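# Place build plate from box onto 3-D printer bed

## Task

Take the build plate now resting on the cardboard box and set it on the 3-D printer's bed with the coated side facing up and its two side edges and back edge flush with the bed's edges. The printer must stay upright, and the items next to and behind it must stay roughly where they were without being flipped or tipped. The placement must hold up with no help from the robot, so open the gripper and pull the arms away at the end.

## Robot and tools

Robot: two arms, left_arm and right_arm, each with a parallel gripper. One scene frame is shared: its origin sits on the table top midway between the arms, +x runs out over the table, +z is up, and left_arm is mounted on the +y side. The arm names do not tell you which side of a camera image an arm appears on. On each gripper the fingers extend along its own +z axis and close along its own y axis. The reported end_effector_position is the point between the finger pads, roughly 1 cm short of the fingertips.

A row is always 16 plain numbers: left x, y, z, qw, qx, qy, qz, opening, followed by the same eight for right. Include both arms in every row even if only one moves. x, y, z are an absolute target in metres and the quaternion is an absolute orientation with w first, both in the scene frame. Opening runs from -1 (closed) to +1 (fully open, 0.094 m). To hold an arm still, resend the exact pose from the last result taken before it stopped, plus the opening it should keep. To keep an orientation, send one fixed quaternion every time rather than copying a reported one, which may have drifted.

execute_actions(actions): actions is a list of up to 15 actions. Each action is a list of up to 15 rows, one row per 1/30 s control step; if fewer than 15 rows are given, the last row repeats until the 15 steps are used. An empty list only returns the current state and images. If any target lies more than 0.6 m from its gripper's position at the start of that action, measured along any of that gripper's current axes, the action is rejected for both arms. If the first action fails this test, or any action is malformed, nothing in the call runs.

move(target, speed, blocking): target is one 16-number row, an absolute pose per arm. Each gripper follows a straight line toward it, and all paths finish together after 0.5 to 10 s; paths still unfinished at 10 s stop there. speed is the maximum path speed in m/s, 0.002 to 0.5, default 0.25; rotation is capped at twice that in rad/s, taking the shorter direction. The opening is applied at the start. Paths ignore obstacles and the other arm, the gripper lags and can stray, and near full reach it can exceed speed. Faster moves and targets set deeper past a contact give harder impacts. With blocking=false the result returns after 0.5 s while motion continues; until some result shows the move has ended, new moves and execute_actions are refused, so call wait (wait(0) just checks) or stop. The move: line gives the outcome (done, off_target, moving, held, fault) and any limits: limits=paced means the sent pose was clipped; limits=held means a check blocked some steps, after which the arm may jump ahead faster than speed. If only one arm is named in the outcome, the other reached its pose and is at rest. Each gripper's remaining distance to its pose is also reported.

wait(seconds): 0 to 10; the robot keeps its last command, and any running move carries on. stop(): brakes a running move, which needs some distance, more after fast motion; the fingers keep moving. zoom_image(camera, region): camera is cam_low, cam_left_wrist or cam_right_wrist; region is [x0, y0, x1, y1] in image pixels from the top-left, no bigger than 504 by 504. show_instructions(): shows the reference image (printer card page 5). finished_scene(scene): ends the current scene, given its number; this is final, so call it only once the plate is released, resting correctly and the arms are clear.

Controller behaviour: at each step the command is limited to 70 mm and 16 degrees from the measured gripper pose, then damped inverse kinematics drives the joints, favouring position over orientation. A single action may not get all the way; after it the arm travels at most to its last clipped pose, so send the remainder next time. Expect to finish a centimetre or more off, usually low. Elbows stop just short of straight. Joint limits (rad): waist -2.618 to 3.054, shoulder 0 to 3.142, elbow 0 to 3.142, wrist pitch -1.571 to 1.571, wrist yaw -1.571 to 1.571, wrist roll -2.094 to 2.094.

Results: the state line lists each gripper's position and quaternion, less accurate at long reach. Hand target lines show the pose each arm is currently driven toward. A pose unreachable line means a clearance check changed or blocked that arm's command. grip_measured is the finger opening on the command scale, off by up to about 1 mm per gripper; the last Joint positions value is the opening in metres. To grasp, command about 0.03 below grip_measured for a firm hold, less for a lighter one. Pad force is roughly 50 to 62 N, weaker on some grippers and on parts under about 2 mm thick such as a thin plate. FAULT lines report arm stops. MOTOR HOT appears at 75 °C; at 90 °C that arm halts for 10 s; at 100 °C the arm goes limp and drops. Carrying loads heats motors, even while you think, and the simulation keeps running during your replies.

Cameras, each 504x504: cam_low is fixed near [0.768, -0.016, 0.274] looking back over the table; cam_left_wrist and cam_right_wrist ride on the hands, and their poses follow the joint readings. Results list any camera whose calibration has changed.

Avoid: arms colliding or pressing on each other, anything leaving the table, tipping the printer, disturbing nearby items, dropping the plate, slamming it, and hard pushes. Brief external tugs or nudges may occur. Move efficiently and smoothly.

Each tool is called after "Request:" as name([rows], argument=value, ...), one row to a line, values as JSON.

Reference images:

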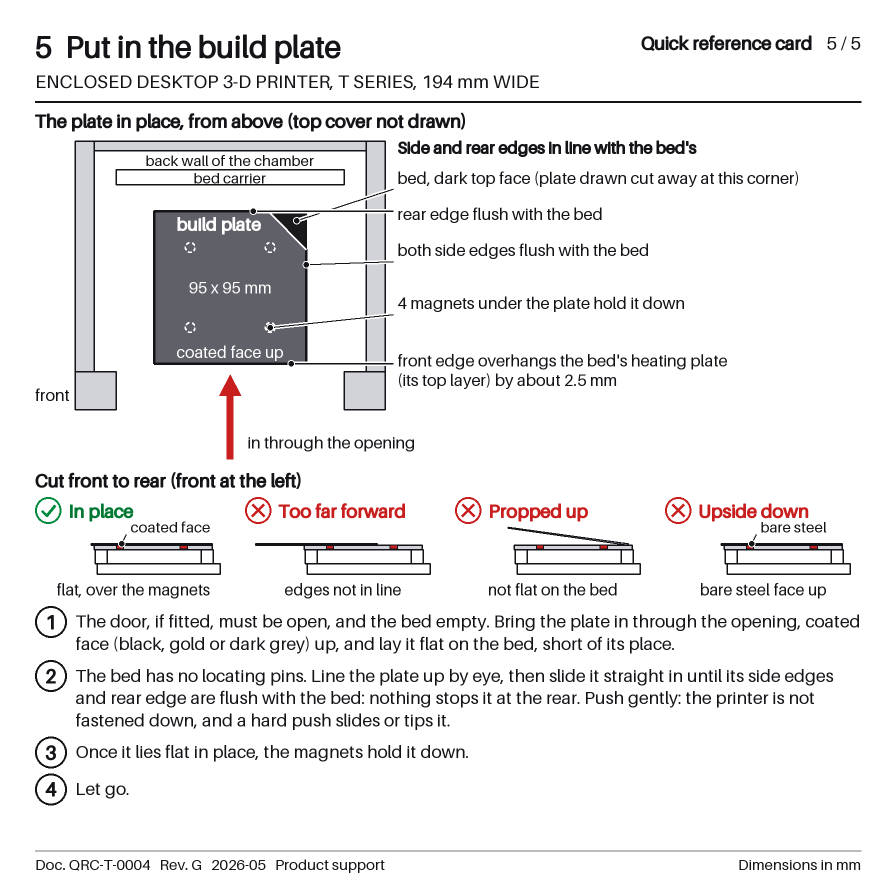

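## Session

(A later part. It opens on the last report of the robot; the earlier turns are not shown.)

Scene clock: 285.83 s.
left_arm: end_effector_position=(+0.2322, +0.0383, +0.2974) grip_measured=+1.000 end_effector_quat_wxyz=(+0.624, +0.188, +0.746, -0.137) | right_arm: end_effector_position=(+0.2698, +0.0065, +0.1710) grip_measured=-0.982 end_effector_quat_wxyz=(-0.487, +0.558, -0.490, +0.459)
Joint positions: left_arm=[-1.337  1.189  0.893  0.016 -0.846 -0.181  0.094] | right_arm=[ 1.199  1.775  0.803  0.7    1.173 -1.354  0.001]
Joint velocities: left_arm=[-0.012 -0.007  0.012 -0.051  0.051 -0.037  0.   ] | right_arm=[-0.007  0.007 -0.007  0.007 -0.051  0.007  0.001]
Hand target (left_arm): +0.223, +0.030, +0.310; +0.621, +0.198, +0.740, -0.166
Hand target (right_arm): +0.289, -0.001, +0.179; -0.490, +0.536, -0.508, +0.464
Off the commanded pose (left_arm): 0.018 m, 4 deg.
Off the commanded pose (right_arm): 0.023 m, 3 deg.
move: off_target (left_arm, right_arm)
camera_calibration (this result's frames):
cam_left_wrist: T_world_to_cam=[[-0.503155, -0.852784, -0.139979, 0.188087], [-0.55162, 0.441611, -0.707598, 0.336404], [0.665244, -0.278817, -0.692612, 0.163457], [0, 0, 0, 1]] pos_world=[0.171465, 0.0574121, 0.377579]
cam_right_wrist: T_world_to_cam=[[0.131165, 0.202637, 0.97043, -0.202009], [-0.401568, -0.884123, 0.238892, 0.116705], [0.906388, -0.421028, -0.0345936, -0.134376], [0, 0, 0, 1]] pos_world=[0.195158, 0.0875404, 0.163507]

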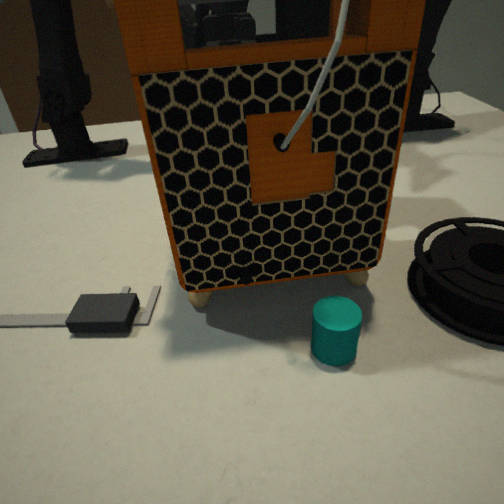

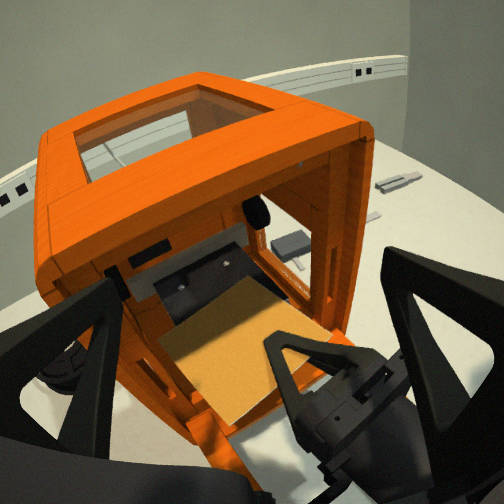

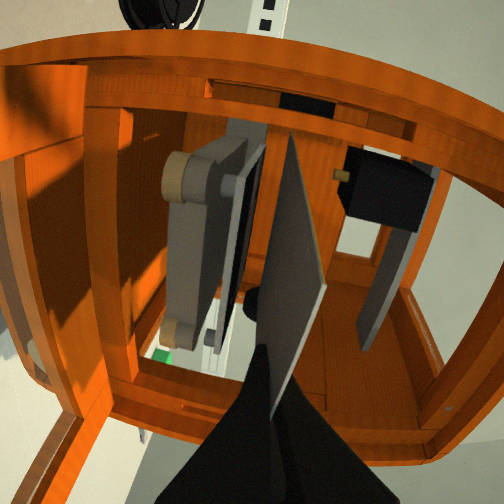

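Request:
move(target=[0.235,0.075,0.32,0.594,0.293,0.708,-0.246,1,0.275,-0.003,0.178,0.490,-0.535,0.507,-0.465,-1], speed=0.1)

Scene clock: 299.33 s.
left_arm: end_effector_position=(+0.2376, +0.0701, +0.3207) grip_measured=+1.000 end_effector_quat_wxyz=(+0.592, +0.288, +0.710, -0.248) | right_arm: end_effector_position=(+0.2714, +0.0033, +0.1719) grip_measured=-0.982 end_effector_quat_wxyz=(-0.484, +0.554, -0.494, +0.465)
Joint positions: left_arm=[-1.032  0.941  0.831 -0.071 -0.237 -0.054  0.094] | right_arm=[ 1.195  1.775  0.804  0.701  1.186 -1.356  0.001]
Joint velocities: left_arm=[ 0.002  0.012  0.017  0.037 -0.007  0.007  0.   ] | right_arm=[-0.017 -0.017 -0.007  0.081 -0.022 -0.066 -0.   ]
Hand target (left_arm): +0.236, +0.074, +0.320; +0.592, +0.291, +0.709, -0.248
Hand target (right_arm): +0.275, -0.003, +0.178; -0.490, +0.535, -0.507, +0.465
Off the commanded pose (left_arm): 0.006 m, 1 deg.
Off the commanded pose (right_arm): 0.009 m, 3 deg.
move: off_target (right_arm)
camera_calibration (this result's frames):
cam_left_wrist: T_world_to_cam=[[-0.743399, -0.661418, -0.0994174, 0.25188], [-0.406232, 0.56458, -0.718488, 0.302169], [0.53135, -0.493737, -0.688397, 0.230376], [0, 0, 0, 1]] pos_world=[0.187588, 0.109745, 0.400736]
cam_right_wrist: T_world_to_cam=[[0.13056, 0.201906, 0.970664, -0.202316], [-0.416687, -0.877202, 0.238512, 0.118512], [0.899625, -0.435603, -0.0303962, -0.136029], [0, 0, 0, 1]] pos_world=[0.198172, 0.085553, 0.16398]

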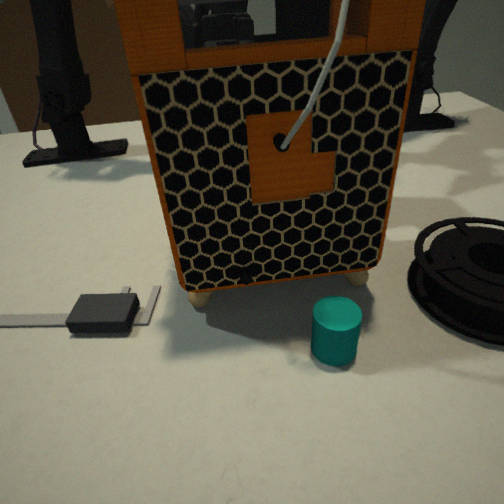

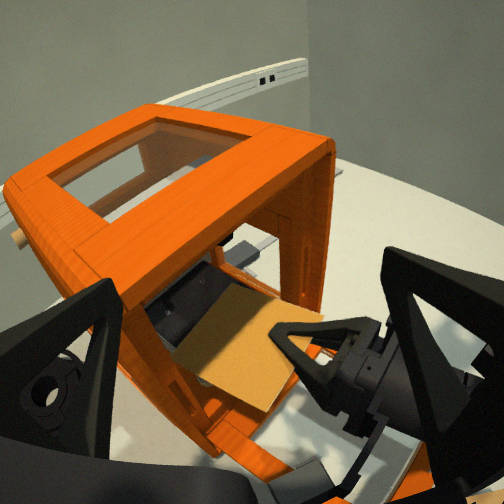

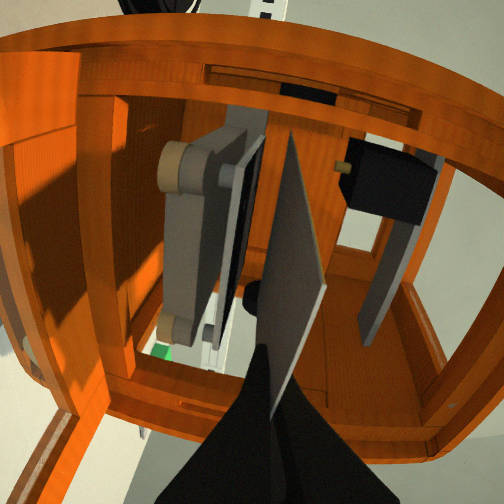

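Request:
move(target=[0.22,0.05,0.305,0.594,0.293,0.708,-0.246,1,0.295,-0.008,0.170,0.503,-0.521,0.512,-0.461,-1], speed=0.05)

Request:
zoom_image(camera="cam_left_wrist", region=[100,230,320,450])

Scene clock: 321.33 s.
left_arm: end_effector_position=(+0.2200, +0.0515, +0.3088) grip_measured=+1.000 end_effector_quat_wxyz=(+0.595, +0.297, +0.706, -0.245) | right_arm: end_effector_position=(+0.2931, -0.0032, +0.1782) grip_measured=-0.982 end_effector_quat_wxyz=(+0.508, -0.517, +0.515, -0.458)
Joint positions: left_arm=[-1.154  0.969  0.794 -0.009 -0.349 -0.056  0.094] | right_arm=[ 1.133  1.807  0.804  0.843  1.156 -1.375  0.001]
Joint velocities: left_arm=[ 0.007  0.002  0.007 -0.022 -0.022  0.007  0.   ] | right_arm=[ 0.017 -0.007 -0.007 -0.037  0.037 -0.007 -0.   ]
Hand target (left_arm): +0.220, +0.050, +0.305; +0.594, +0.294, +0.707, -0.245
Hand target (right_arm): +0.295, -0.008, +0.170; +0.503, -0.522, +0.513, -0.461
Off the commanded pose (left_arm): 0.004 m, 1 deg.
Off the commanded pose (right_arm): 0.010 m, 1 deg.
move: done
camera_calibration (this result's frames):
cam_left_wrist: T_world_to_cam=[[-0.749519, -0.651446, -0.117637, 0.231728], [-0.388905, 0.577128, -0.718106, 0.292384], [0.535699, -0.492485, -0.685919, 0.220591], [0, 0, 0, 1]] pos_world=[0.169224, 0.0908533, 0.388531]
cam_right_wrist: T_world_to_cam=[[0.105619, 0.111723, 0.988111, -0.206039], [-0.449636, -0.880922, 0.147664, 0.14617], [0.886946, -0.459886, -0.0428072, -0.152267], [0, 0, 0, 1]] pos_world=[0.222538, 0.0817582, 0.175487]

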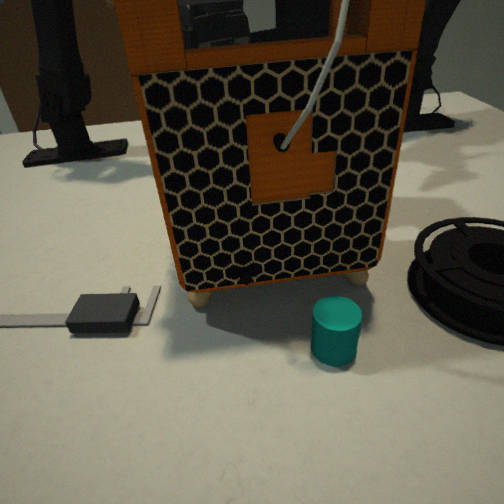

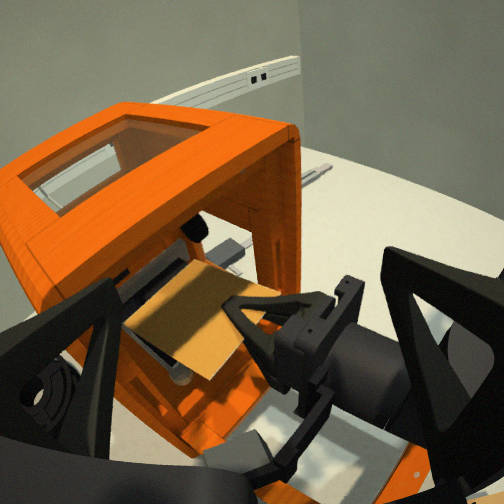

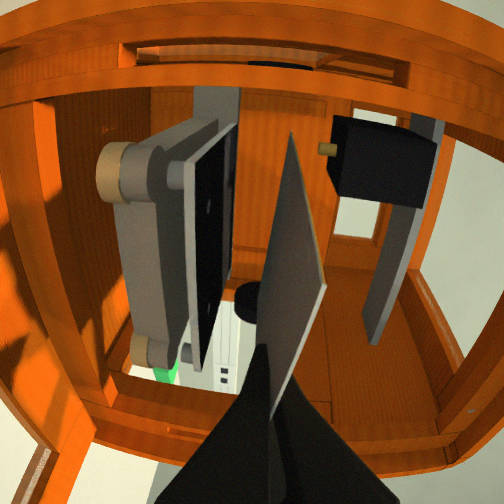

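Region (100, 230, 320, 450) of cam_left_wrist's 504x504 image, scaled by 2.291, with more detail than that image has.

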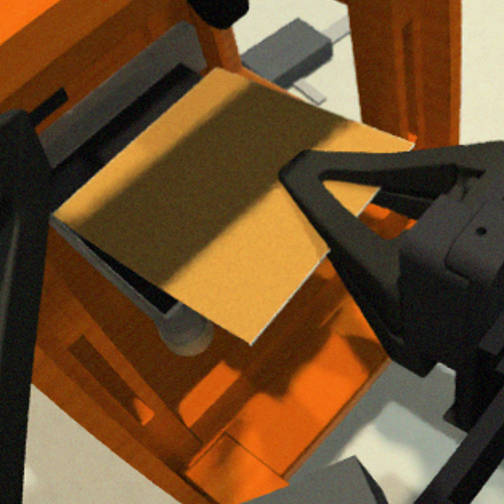

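Request:
move(target=[0.22,0.06,0.30,0.621,0.198,0.740,-0.166,1,0.295,-0.005,0.158,0.482,-0.517,0.517,-0.482,-1], speed=0.05)

Request:
zoom_image(camera="cam_left_wrist", region=[130,200,350,420])

Scene clock: 343.03 s.
left_arm: end_effector_position=(+0.2196, +0.0613, +0.2948) grip_measured=+1.000 end_effector_quat_wxyz=(+0.619, +0.207, +0.740, -0.163) | right_arm: end_effector_position=(+0.2945, -0.0068, +0.1563) grip_measured=-0.982 end_effector_quat_wxyz=(-0.481, +0.525, -0.514, +0.479)
Joint positions: left_arm=[-1.331  1.041  0.794 -0.008 -0.775 -0.165  0.094] | right_arm=[ 1.133  1.869  0.804  0.849  1.193 -1.378  0.001]
Joint velocities: left_arm=[ 0.002 -0.012 -0.012 -0.007 -0.051 -0.022  0.   ] | right_arm=[-0.007  0.007 -0.012 -0.051 -0.007 -0.037  0.   ]
Hand target (left_arm): +0.219, +0.060, +0.301; +0.622, +0.199, +0.739, -0.165
Hand target (right_arm): +0.295, -0.005, +0.158; -0.482, +0.518, -0.517, +0.482
Off the commanded pose (left_arm): 0.005 m, 1 deg.
Off the commanded pose (right_arm): 0.003 m, 1 deg.
move: done
camera_calibration (this result's frames):
cam_left_wrist: T_world_to_cam=[[-0.558333, -0.820176, -0.124803, 0.206673], [-0.525455, 0.466021, -0.711844, 0.311406], [0.641998, -0.331868, -0.69116, 0.184385], [0, 0, 0, 1]] pos_world=[0.160648, 0.0855774, 0.374905]
cam_right_wrist: T_world_to_cam=[[0.123628, 0.165327, 0.97846, -0.187536], [-0.478988, -0.853608, 0.204751, 0.146775], [0.869072, -0.493984, -0.0263403, -0.153651], [0, 0, 0, 1]] pos_world=[0.227022, 0.0803924, 0.149396]

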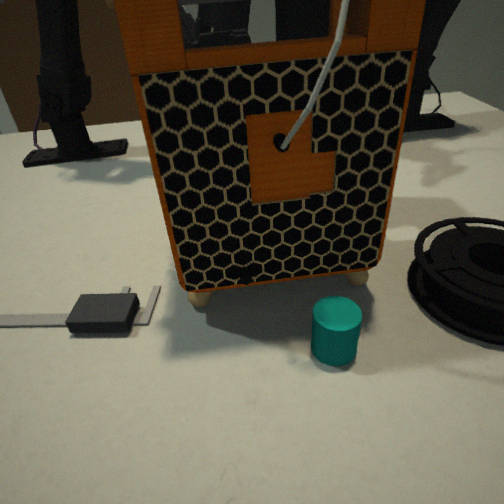

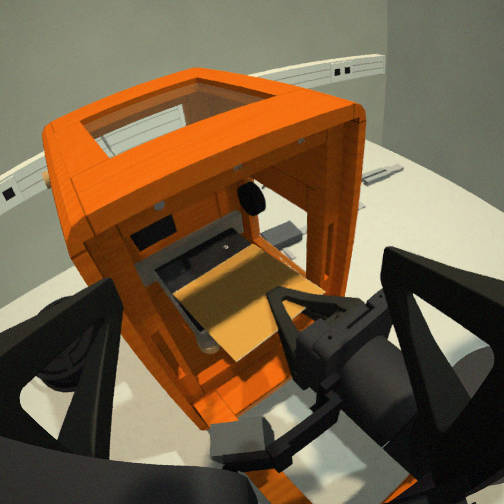

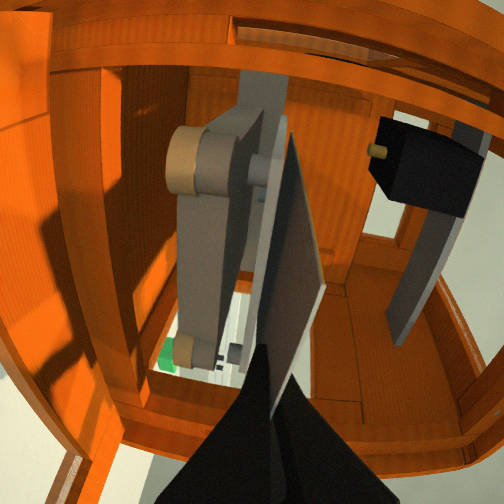

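Region (130, 200, 350, 420) of cam_left_wrist's 504x504 image, scaled by 2.291, with more detail than that image has.

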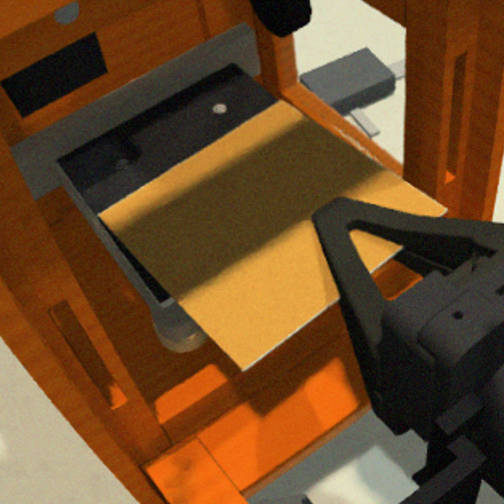

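Request:
move(target=[0.22,0.06,0.30,0.621,0.198,0.740,-0.166,1,0.297,0.0,0.155,0.472,-0.488,0.528,-0.510,-1], speed=0.03)

Request:
zoom_image(camera="cam_left_wrist", region=[130,200,350,420])

Scene clock: 363.93 s.
left_arm: end_effector_position=(+0.2198, +0.0618, +0.2949) grip_measured=+1.000 end_effector_quat_wxyz=(+0.619, +0.204, +0.740, -0.163) | right_arm: end_effector_position=(+0.2989, -0.0054, +0.1534) grip_measured=-0.982 end_effector_quat_wxyz=(+0.470, -0.494, +0.526, -0.508)
Joint positions: left_arm=[-1.331  1.041  0.794 -0.008 -0.778 -0.169  0.094] | right_arm=[ 1.138  1.962  0.858  0.959  1.286 -1.439  0.001]
Joint velocities: left_arm=[ 0.017 -0.012 -0.007 -0.022  0.007  0.007  0.   ] | right_arm=[-0.012 -0.007  0.002 -0.022 -0.051 -0.037  0.001]
Hand target (left_arm): +0.220, +0.060, +0.300; +0.621, +0.198, +0.740, -0.166
Hand target (right_arm): +0.297, +0.000, +0.155; +0.472, -0.488, +0.528, -0.510
Off the commanded pose (left_arm): 0.005 m, 1 deg.
Off the commanded pose (right_arm): 0.006 m, 1 deg.
move: done
camera_calibration (this result's frames):
cam_left_wrist: T_world_to_cam=[[-0.555485, -0.822579, -0.121659, 0.205811], [-0.52796, 0.461931, -0.712656, 0.312456], [0.642413, -0.331639, -0.690884, 0.184232], [0, 0, 0, 1]] pos_world=[0.160936, 0.0860607, 0.374995]
cam_right_wrist: T_world_to_cam=[[0.0987877, 0.155215, 0.982929, -0.178845], [-0.555983, -0.810599, 0.18388, 0.177155], [0.825302, -0.564657, 0.00621953, -0.149187], [0, 0, 0, 1]] pos_world=[0.239287, 0.0871217, 0.144145]

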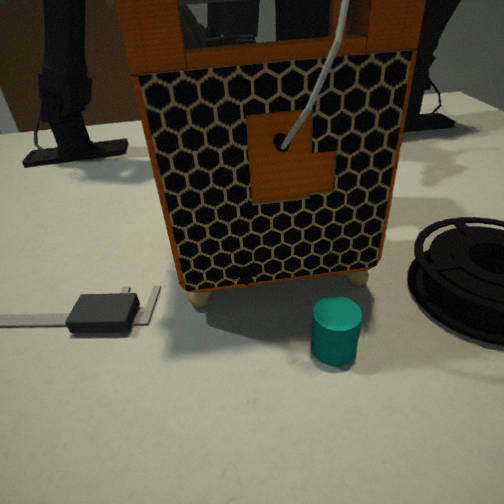

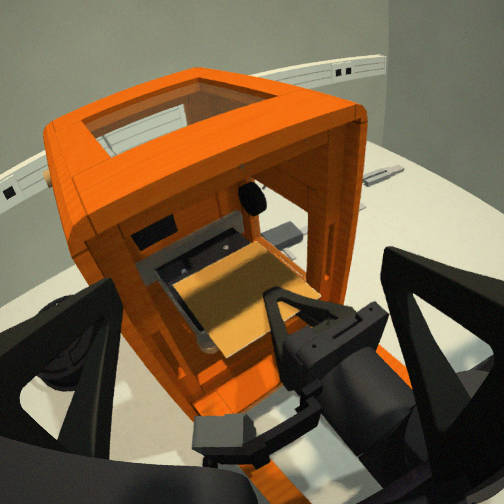

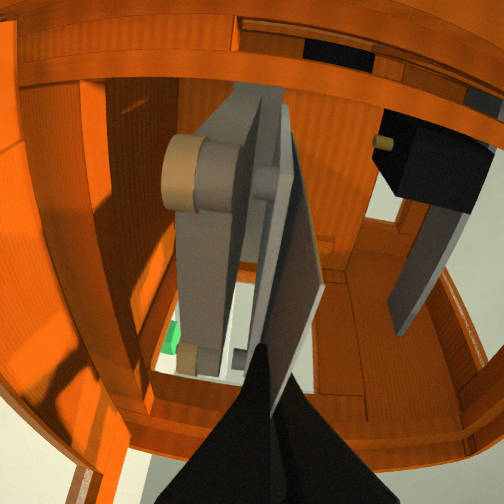

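Region (130, 200, 350, 420) of cam_left_wrist's 504x504 image, scaled by 2.291, with more detail than that image has.

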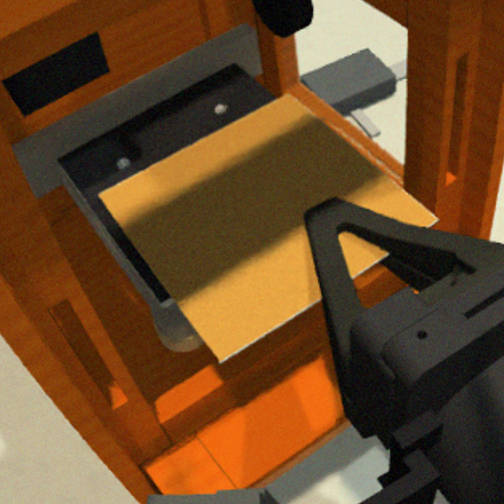

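Request:
move(target=[0.22,0.06,0.30,0.621,0.198,0.740,-0.166,1,0.298,0.005,0.156,0.474,-0.490,0.526,-0.508,-1], speed=0.02)

Request:
zoom_image(camera="cam_left_wrist", region=[140,210,310,380])

Scene clock: 374.53 s.
left_arm: end_effector_position=(+0.2198, +0.0618, +0.2949) grip_measured=+1.000 end_effector_quat_wxyz=(+0.619, +0.204, +0.740, -0.163) | right_arm: end_effector_position=(+0.2999, -0.0037, +0.1534) grip_measured=-0.982 end_effector_quat_wxyz=(+0.468, -0.493, +0.526, -0.511)
Joint positions: left_arm=[-1.331  1.041  0.794 -0.008 -0.778 -0.169  0.094] | right_arm=[ 1.138  1.973  0.87   0.962  1.292 -1.447  0.001]
Joint velocities: left_arm=[ 0.002 -0.012 -0.002 -0.022  0.007  0.037  0.   ] | right_arm=[ 0.017  0.012  0.002  0.022 -0.037 -0.051  0.001]
Hand target (left_arm): +0.220, +0.060, +0.300; +0.621, +0.198, +0.740, -0.166
Hand target (right_arm): +0.298, +0.005, +0.156; +0.474, -0.490, +0.526, -0.508
Off the commanded pose (left_arm): 0.005 m, 1 deg.
Off the commanded pose (right_arm): 0.009 m, 1 deg.
move: done
camera_calibration (this result's frames):
cam_left_wrist: T_world_to_cam=[[-0.555452, -0.822656, -0.121287, 0.205699], [-0.528126, 0.461664, -0.712706, 0.312524], [0.642306, -0.331819, -0.690898, 0.18427], [0, 0, 0, 1]] pos_world=[0.16095, 0.0860827, 0.374998]
cam_right_wrist: T_world_to_cam=[[0.0979328, 0.158944, 0.982418, -0.178809], [-0.56093, -0.806602, 0.186416, 0.180173], [0.822051, -0.569324, 0.0101637, -0.148657], [0, 0, 0, 1]] pos_world=[0.240779, 0.089115, 0.143589]

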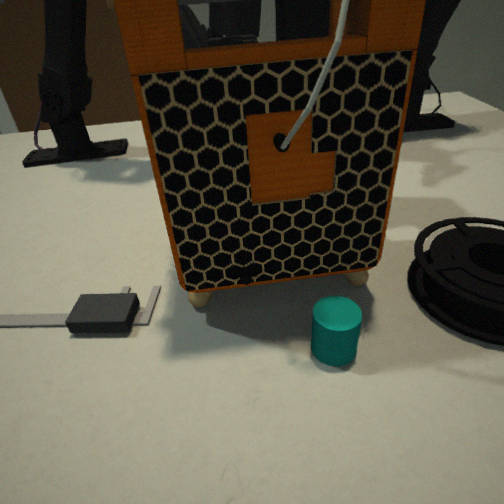

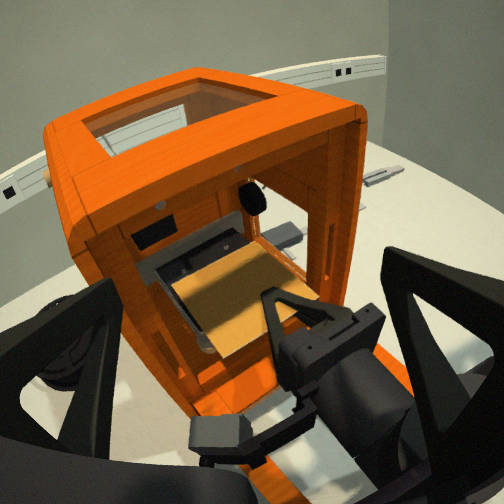

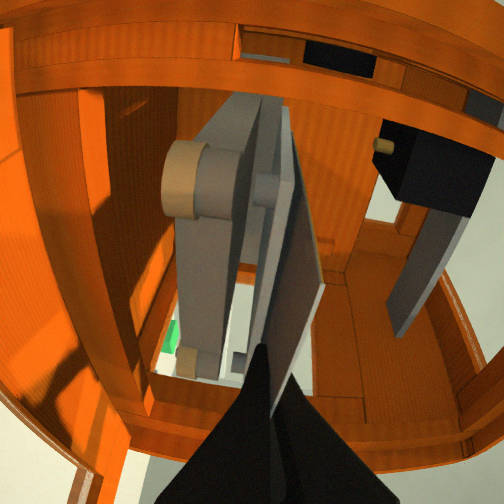

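Region (140, 210, 310, 380) of cam_left_wrist's 504x504 image, scaled by 2.965, with more detail than that image has.

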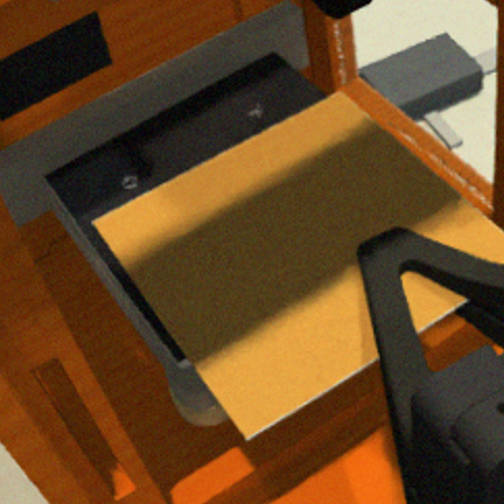

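Request:
move(target=[0.22,0.06,0.30,0.621,0.198,0.740,-0.166,1,0.297,0.008,0.157,0.483,-0.499,0.517,-0.500,-1], speed=0.02)

Request:
zoom_image(camera="cam_left_wrist", region=[140,210,310,380])

Scene clock: 384.23 s.
left_arm: end_effector_position=(+0.2198, +0.0618, +0.2949) grip_measured=+1.000 end_effector_quat_wxyz=(+0.619, +0.204, +0.740, -0.163) | right_arm: end_effector_position=(+0.3001, -0.0005, +0.1543) grip_measured=-0.982 end_effector_quat_wxyz=(+0.471, -0.499, +0.520, -0.509)
Joint positions: left_arm=[-1.331  1.041  0.794 -0.008 -0.778 -0.169  0.094] | right_arm=[ 1.138  1.973  0.87   0.973  1.275 -1.464  0.001]
Joint velocities: left_arm=[ 0.002  0.017 -0.007 -0.007 -0.007 -0.051  0.   ] | right_arm=[-0.022  0.002 -0.002 -0.051 -0.022 -0.007  0.   ]
Hand target (left_arm): +0.220, +0.060, +0.300; +0.621, +0.198, +0.740, -0.166
Hand target (right_arm): +0.297, +0.008, +0.157; +0.483, -0.499, +0.517, -0.500
Off the commanded pose (left_arm): 0.005 m, 1 deg.
Off the commanded pose (right_arm): 0.009 m, 2 deg.
move: done
camera_calibration (this result's frames):
cam_left_wrist: T_world_to_cam=[[-0.555452, -0.822656, -0.121287, 0.205699], [-0.528126, 0.461664, -0.712706, 0.312524], [0.642306, -0.331819, -0.690898, 0.18427], [0, 0, 0, 1]] pos_world=[0.16095, 0.0860827, 0.374998]
cam_right_wrist: T_world_to_cam=[[0.0947144, 0.166806, 0.98143, -0.179085], [-0.546991, -0.814987, 0.191305, 0.177724], [0.831763, -0.554953, 0.0140503, -0.150595], [0, 0, 0, 1]] pos_world=[0.239435, 0.0911422, 0.143876]

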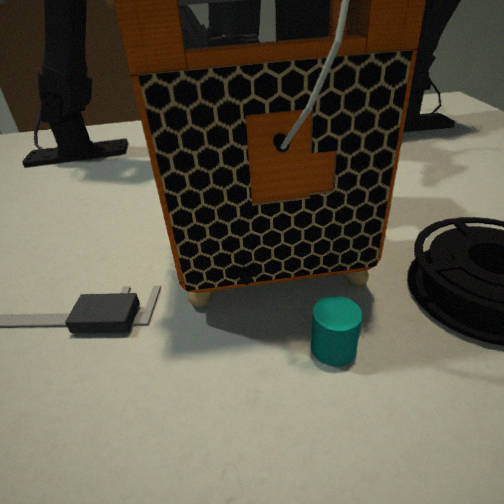

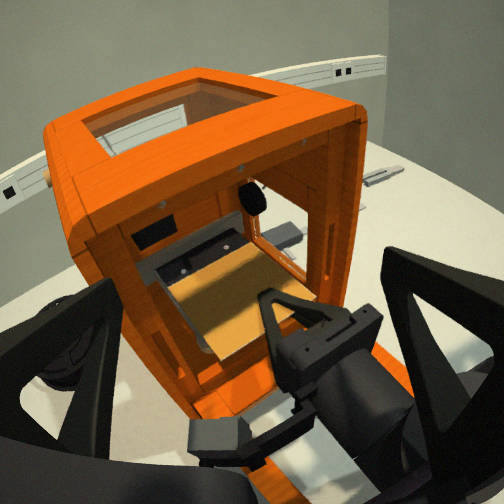

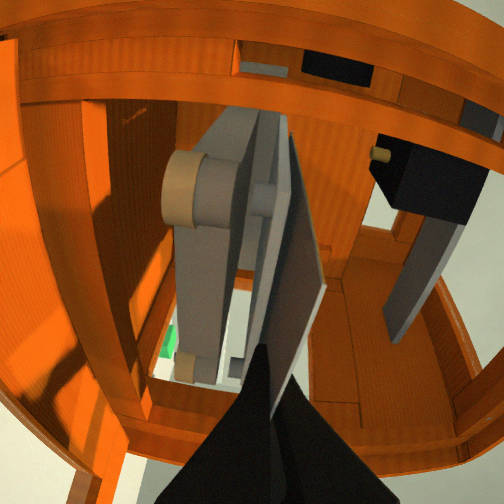

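Region (140, 210, 310, 380) of cam_left_wrist's 504x504 image, scaled by 2.965, with more detail than that image has.

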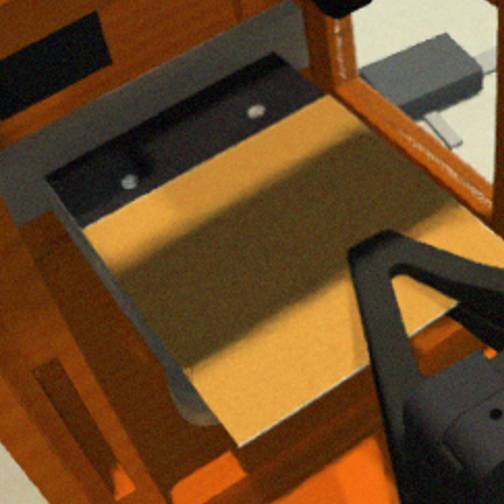

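Request:
execute_actions([
  [[0.22,0.06,0.30,0.621,0.198,0.740,-0.166,1,0.299,0.002,0.154,0.474,-0.499,0.519,-0.506,-1]],
  [[0.22,0.06,0.30,0.621,0.198,0.740,-0.166,1,0.299,0.002,0.154,0.474,-0.499,0.519,-0.506,-0.85]],
  [[0.22,0.06,0.30,0.621,0.198,0.740,-0.166,1,0.299,0.002,0.154,0.474,-0.499,0.519,-0.506,-0.6]],
])

Request:
move(target=[0.22,0.06,0.30,0.621,0.198,0.740,-0.166,1,0.245,0.002,0.154,0.474,-0.499,0.519,-0.506,-0.6], speed=0.06)

Request:
zoom_image(camera="cam_left_wrist", region=[140,210,310,380])

Scene clock: 394.33 s.
left_arm: end_effector_position=(+0.2198, +0.0618, +0.2949) grip_measured=+1.000 end_effector_quat_wxyz=(+0.619, +0.204, +0.740, -0.163) | right_arm: end_effector_position=(+0.3001, -0.0003, +0.1543) grip_measured=-0.601 end_effector_quat_wxyz=(+0.472, -0.499, +0.519, -0.509)
Joint positions: left_arm=[-1.331  1.041  0.794 -0.008 -0.778 -0.17   0.094] | right_arm=[ 1.138  1.973  0.87   0.973  1.274 -1.465  0.019]
Joint velocities: left_arm=[ 0.007 -0.022 -0.002 -0.022  0.037  0.022  0.   ] | right_arm=[-0.012  0.002  0.012  0.007 -0.007  0.037 -0.001]
Hand target (left_arm): +0.220, +0.060, +0.300; +0.621, +0.198, +0.740, -0.166
Hand target (right_arm): +0.299, +0.002, +0.154; +0.474, -0.499, +0.519, -0.506
Off the commanded pose (left_arm): 0.005 m, 1 deg.
Off the commanded pose (right_arm): 0.003 m, 0 deg.
camera_calibration (this result's frames):
cam_left_wrist: T_world_to_cam=[[-0.555418, -0.822733, -0.120915, 0.205586], [-0.528292, 0.461396, -0.712756, 0.312592], [0.642198, -0.331999, -0.690911, 0.184309], [0, 0, 0, 1]] pos_world=[0.160963, 0.0861046, 0.375001]
cam_right_wrist: T_world_to_cam=[[0.0945706, 0.167262, 0.981366, -0.179088], [-0.546032, -0.815555, 0.19162, 0.17756], [0.832409, -0.553979, 0.0142027, -0.150708], [0, 0, 0, 1]] pos_world=[0.23934, 0.0912757, 0.143868]

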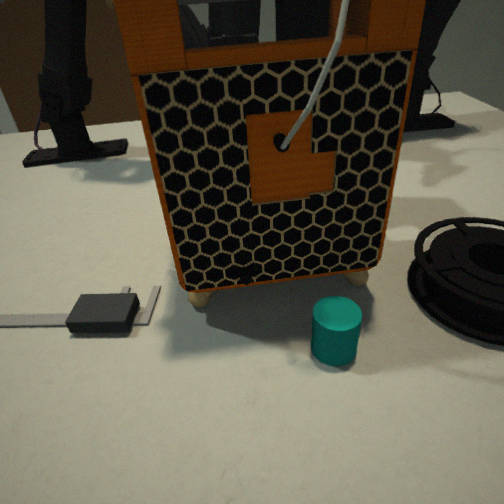

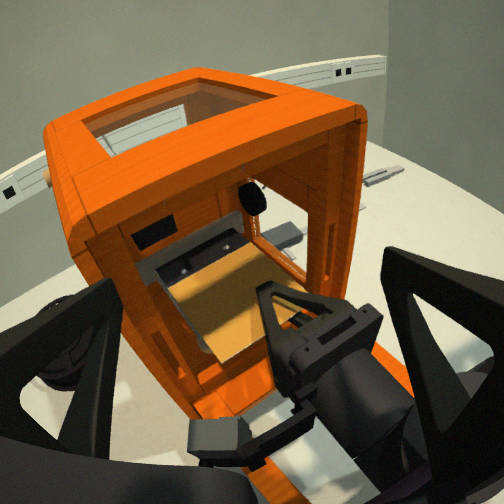

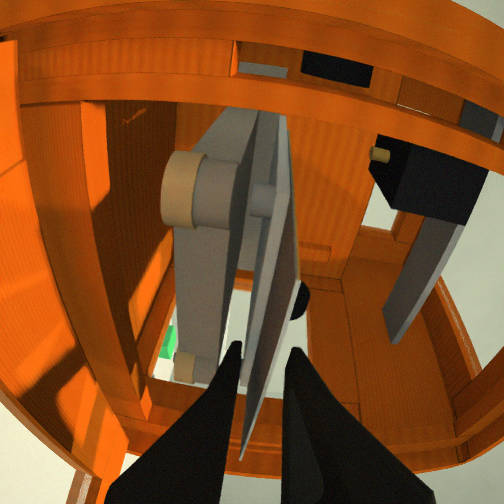

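Scene clock: 395.67 s.
left_arm: end_effector_position=(+0.2198, +0.0618, +0.2949) grip_measured=+1.000 end_effector_quat_wxyz=(+0.619, +0.204, +0.740, -0.163) | right_arm: end_effector_position=(+0.2494, +0.0075, +0.1531) grip_measured=-0.601 end_effector_quat_wxyz=(+0.477, -0.501, +0.515, -0.507)
Joint positions: left_arm=[-1.331  1.041  0.794 -0.008 -0.778 -0.17   0.094] | right_arm=[ 1.281  1.943  0.837  0.913  1.403 -1.396  0.019]
Joint velocities: left_arm=[ 0.012 -0.017 -0.002 -0.007 -0.007  0.007  0.   ] | right_arm=[-0.002 -0.007 -0.012 -0.022  0.022  0.022 -0.001]
Hand target (left_arm): +0.220, +0.060, +0.300; +0.621, +0.198, +0.740, -0.166
Hand target (right_arm): +0.246, +0.002, +0.155; +0.475, -0.498, +0.517, -0.508
Off the commanded pose (left_arm): 0.005 m, 1 deg.
Off the commanded pose (right_arm): 0.007 m, 1 deg.
move: done
camera_calibration (this result's frames):
cam_left_wrist: T_world_to_cam=[[-0.555418, -0.822733, -0.120915, 0.205586], [-0.528292, 0.461396, -0.712756, 0.312592], [0.642198, -0.331999, -0.690911, 0.184309], [0, 0, 0, 1]] pos_world=[0.160963, 0.0861046, 0.375001]
cam_right_wrist: T_world_to_cam=[[0.0866915, 0.166764, 0.982178, -0.172608], [-0.53653, -0.822884, 0.187074, 0.154813], [0.839416, -0.543186, 0.0181368, -0.106557], [0, 0, 0, 1]] pos_world=[0.187471, 0.0982973, 0.142503]

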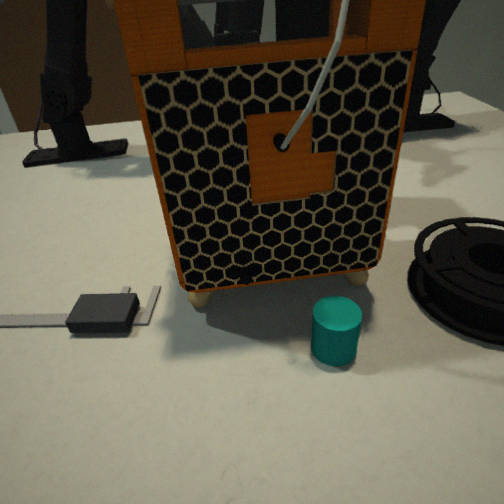

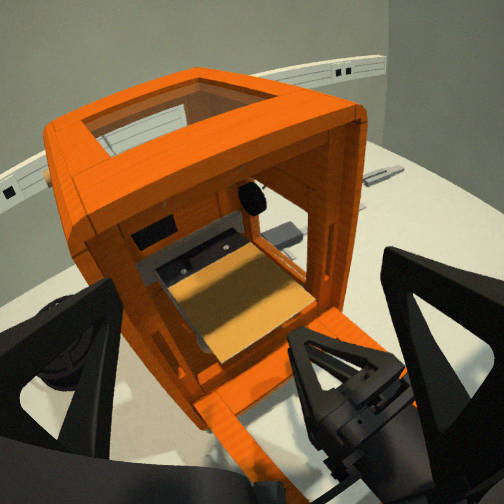

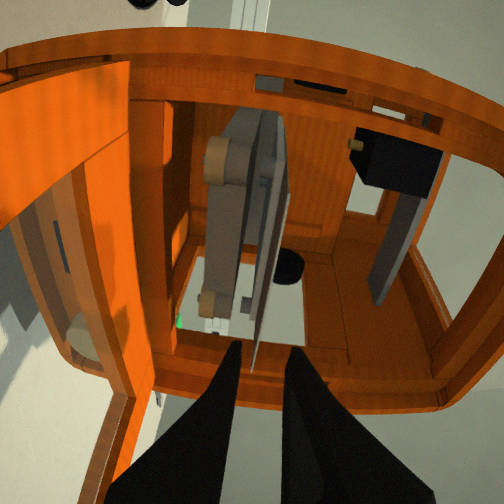

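Region (140, 210, 310, 380) of cam_left_wrist's 504x504 image, scaled by 2.965, with more detail than that image has.

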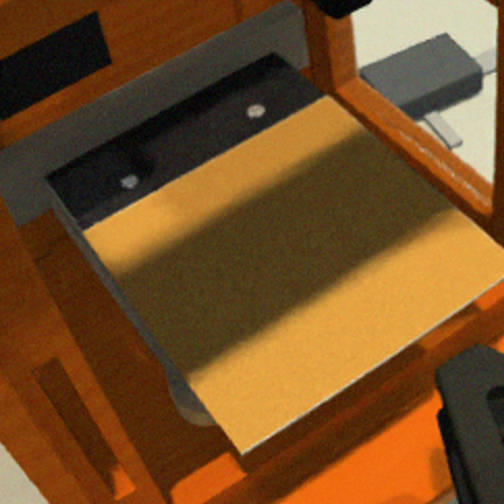

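Request:
move(target=[0.22,0.22,0.32,0.621,0.198,0.740,-0.166,1,0.245,0.008,0.154,0.474,-0.499,0.519,-0.506,0])

Request:
move(target=[0.22,0.22,0.32,0.621,0.198,0.740,-0.166,1,0.25,0.015,0.153,0.676,0,0.737,0,0], speed=0.4)

Scene clock: 412.70 s.
left_arm: end_effector_position=(+0.2235, +0.2178, +0.3106) grip_measured=+1.000 end_effector_quat_wxyz=(+0.610, +0.195, +0.750, -0.165) | right_arm: end_effector_position=(+0.2491, +0.0053, +0.1473) grip_measured=-0.002 end_effector_quat_wxyz=(+0.468, -0.506, +0.514, -0.510)
Joint positions: left_arm=[-0.714  0.462  0.738 -0.482 -0.184 -0.048  0.094] | right_arm=[ 1.281  1.943  0.837  0.85   1.407 -1.354  0.047]
Joint velocities: left_arm=[-0.027 -0.007  0.007 -0.037  0.007  0.037  0.   ] | right_arm=[-0.007 -0.017  0.007 -0.037 -0.022  0.081  0.001]
Hand target (left_arm): +0.221, +0.220, +0.321; +0.618, +0.195, +0.743, -0.169
Hand target (right_arm): +0.245, +0.008, +0.154; +0.475, -0.499, +0.519, -0.506
Off the commanded pose (left_arm): 0.010 m, 2 deg.
Off the commanded pose (right_arm): 0.008 m, 1 deg.
move: done
camera_calibration (this result's frames):
cam_left_wrist: T_world_to_cam=[[-0.547727, -0.830793, -0.0988826, 0.331081], [-0.555122, 0.449295, -0.699982, 0.258354], [0.625968, -0.328507, -0.707282, 0.252582], [0, 0, 0, 1]] pos_world=[0.166652, 0.241957, 0.392228]
cam_right_wrist: T_world_to_cam=[[0.0975618, 0.18536, 0.977816, -0.168676], [-0.539149, -0.815999, 0.208479, 0.151447], [0.836541, -0.547528, 0.0203263, -0.106914], [0, 0, 0, 1]] pos_world=[0.187546, 0.096308, 0.135534]

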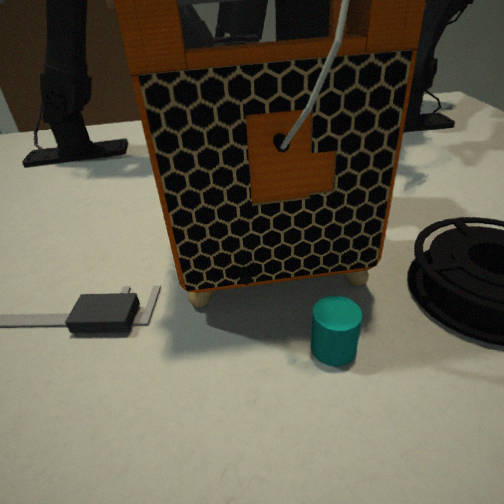

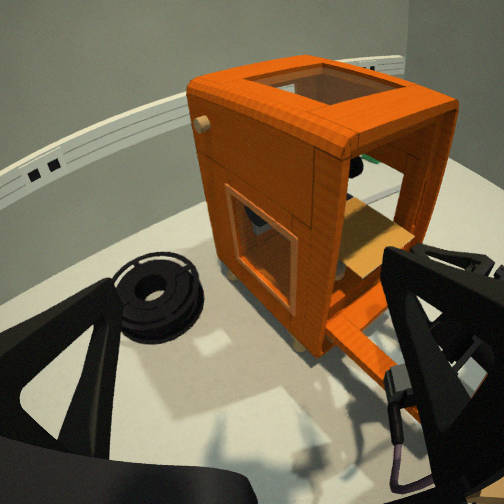

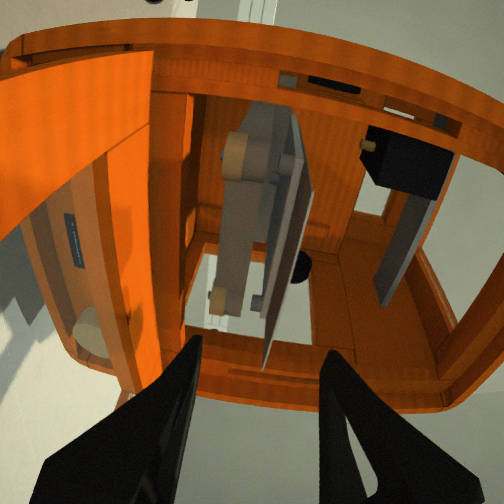

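Scene clock: 415.83 s.
left_arm: end_effector_position=(+0.2235, +0.2178, +0.3106) grip_measured=+1.000 end_effector_quat_wxyz=(+0.611, +0.198, +0.749, -0.162) | right_arm: end_effector_position=(+0.2475, +0.0079, +0.1380) grip_measured=-0.001 end_effector_quat_wxyz=(+0.675, -0.015, +0.737, -0.017)
Joint positions: left_arm=[-0.714  0.462  0.738 -0.482 -0.184 -0.039  0.094] | right_arm=[1.281 1.907 0.837 0.659 1.349 0.357 0.047]
Joint velocities: left_arm=[-0.022 -0.007 -0.007  0.037 -0.081 -0.007  0.   ] | right_arm=[-0.012 -0.007  0.002 -0.066  0.007  0.051  0.001]
Hand target (left_arm): +0.220, +0.220, +0.320; +0.621, +0.198, +0.740, -0.166
Hand target (right_arm): +0.250, +0.014, +0.152; +0.677, -0.000, +0.736, +0.000
Off the commanded pose (left_arm): 0.010 m, 2 deg.
Off the commanded pose (right_arm): 0.017 m, 3 deg.
move: off_target (right_arm)
camera_calibration (this result's frames):
cam_left_wrist: T_world_to_cam=[[-0.548797, -0.828978, -0.107783, 0.333689], [-0.551184, 0.455764, -0.69891, 0.255732], [0.628505, -0.324152, -0.707041, 0.250991], [0, 0, 0, 1]] pos_world=[0.166333, 0.241426, 0.392161]
cam_right_wrist: T_world_to_cam=[[0.0600183, -0.979179, 0.193922, -0.0332093], [-0.578023, -0.192479, -0.792995, 0.29754], [0.81381, -0.0644974, -0.57754, -0.0197691], [0, 0, 0, 1]] pos_world=[0.190067, 0.0234774, 0.230971]

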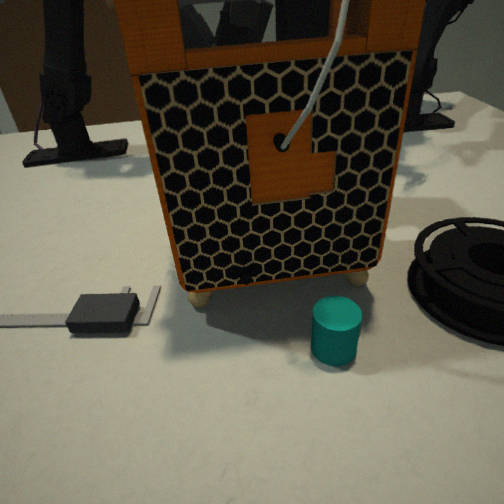

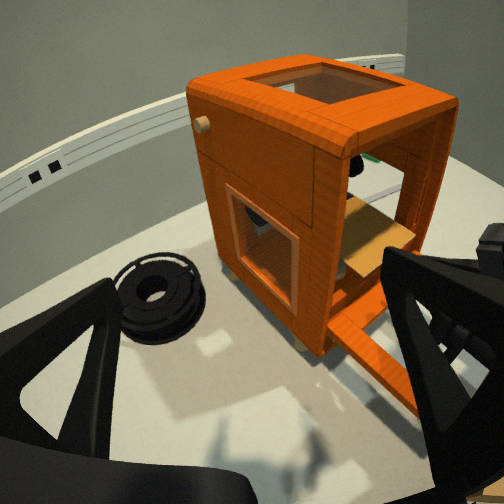

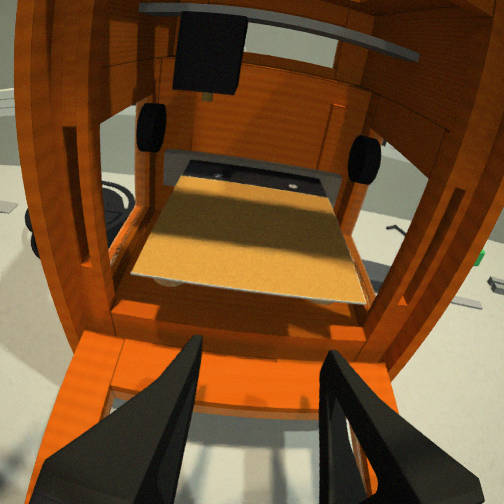

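Request:
move(target=[0.25,0.17,0.15,0.622,0.363,0.570,-0.396,1,0.265,0.018,0.157,0.676,0,0.737,0,0], speed=0.2)

Scene clock: 434.03 s.
left_arm: end_effector_position=(+0.2515, +0.1704, +0.1561) grip_measured=+1.000 end_effector_quat_wxyz=(+0.612, +0.373, +0.584, -0.382) | right_arm: end_effector_position=(+0.2596, +0.0143, +0.1462) grip_measured=-0.001 end_effector_quat_wxyz=(+0.674, -0.010, +0.739, -0.008)
Joint positions: left_arm=[-0.134  1.529  0.043  1.562  0.999 -0.054  0.094] | right_arm=[1.25  1.906 0.872 0.665 1.312 0.332 0.047]
Joint velocities: left_arm=[-0.017  0.007 -0.022 -0.007  0.066 -0.007  0.   ] | right_arm=[-0.017 -0.002 -0.002  0.051  0.007 -0.037  0.001]
Hand target (left_arm): +0.247, +0.172, +0.152; +0.606, +0.369, +0.589, -0.387
Hand target (right_arm): +0.265, +0.018, +0.157; +0.676, +0.000, +0.737, +0.000
Off the commanded pose (left_arm): 0.006 m, 3 deg.
Off the commanded pose (right_arm): 0.013 m, 1 deg.
joint sent to its limit (left arm) — the command would take joint 4 (wrist pitch) past its upper limit, so that joint was sent only as far as its limit.
move: off_target (left_arm, right_arm)
camera_calibration (this result's frames):
cam_left_wrist: T_world_to_cam=[[-0.91057, -0.391728, -0.131952, 0.313402], [-0.101765, 0.521844, -0.846949, 0.0837186], [0.400632, -0.757778, -0.51504, 0.209991], [0, 0, 0, 1]] pos_world=[0.209765, 0.238207, 0.220413]
cam_right_wrist: T_world_to_cam=[[0.0662615, -0.982522, 0.173956, -0.0279364], [-0.580338, -0.179767, -0.794286, 0.312907], [0.811675, -0.0483229, -0.582107, -0.0233865], [0, 0, 0, 1]] pos_world=[0.202426, 0.0276722, 0.239784]

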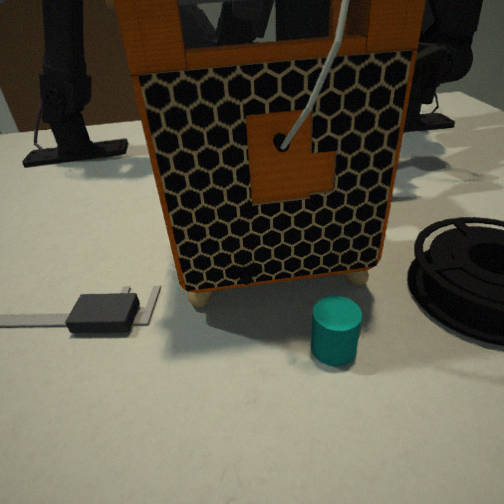

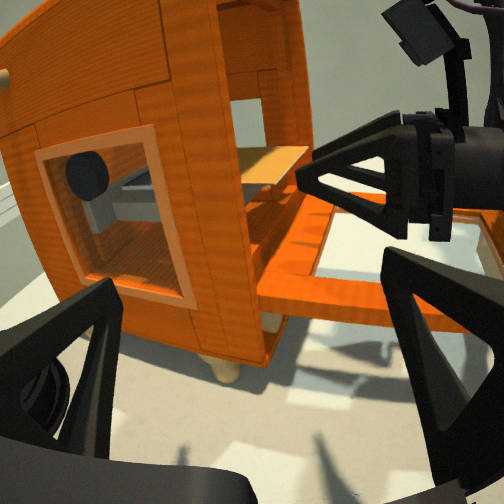

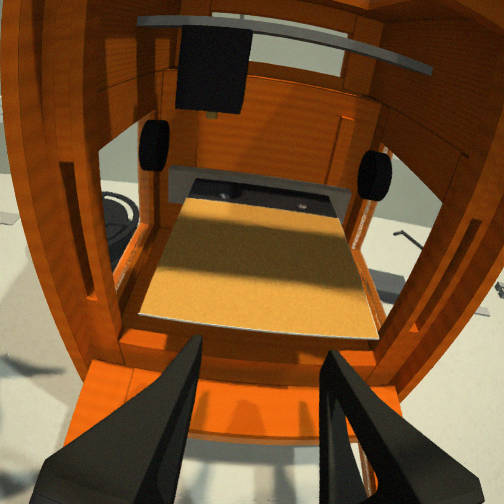

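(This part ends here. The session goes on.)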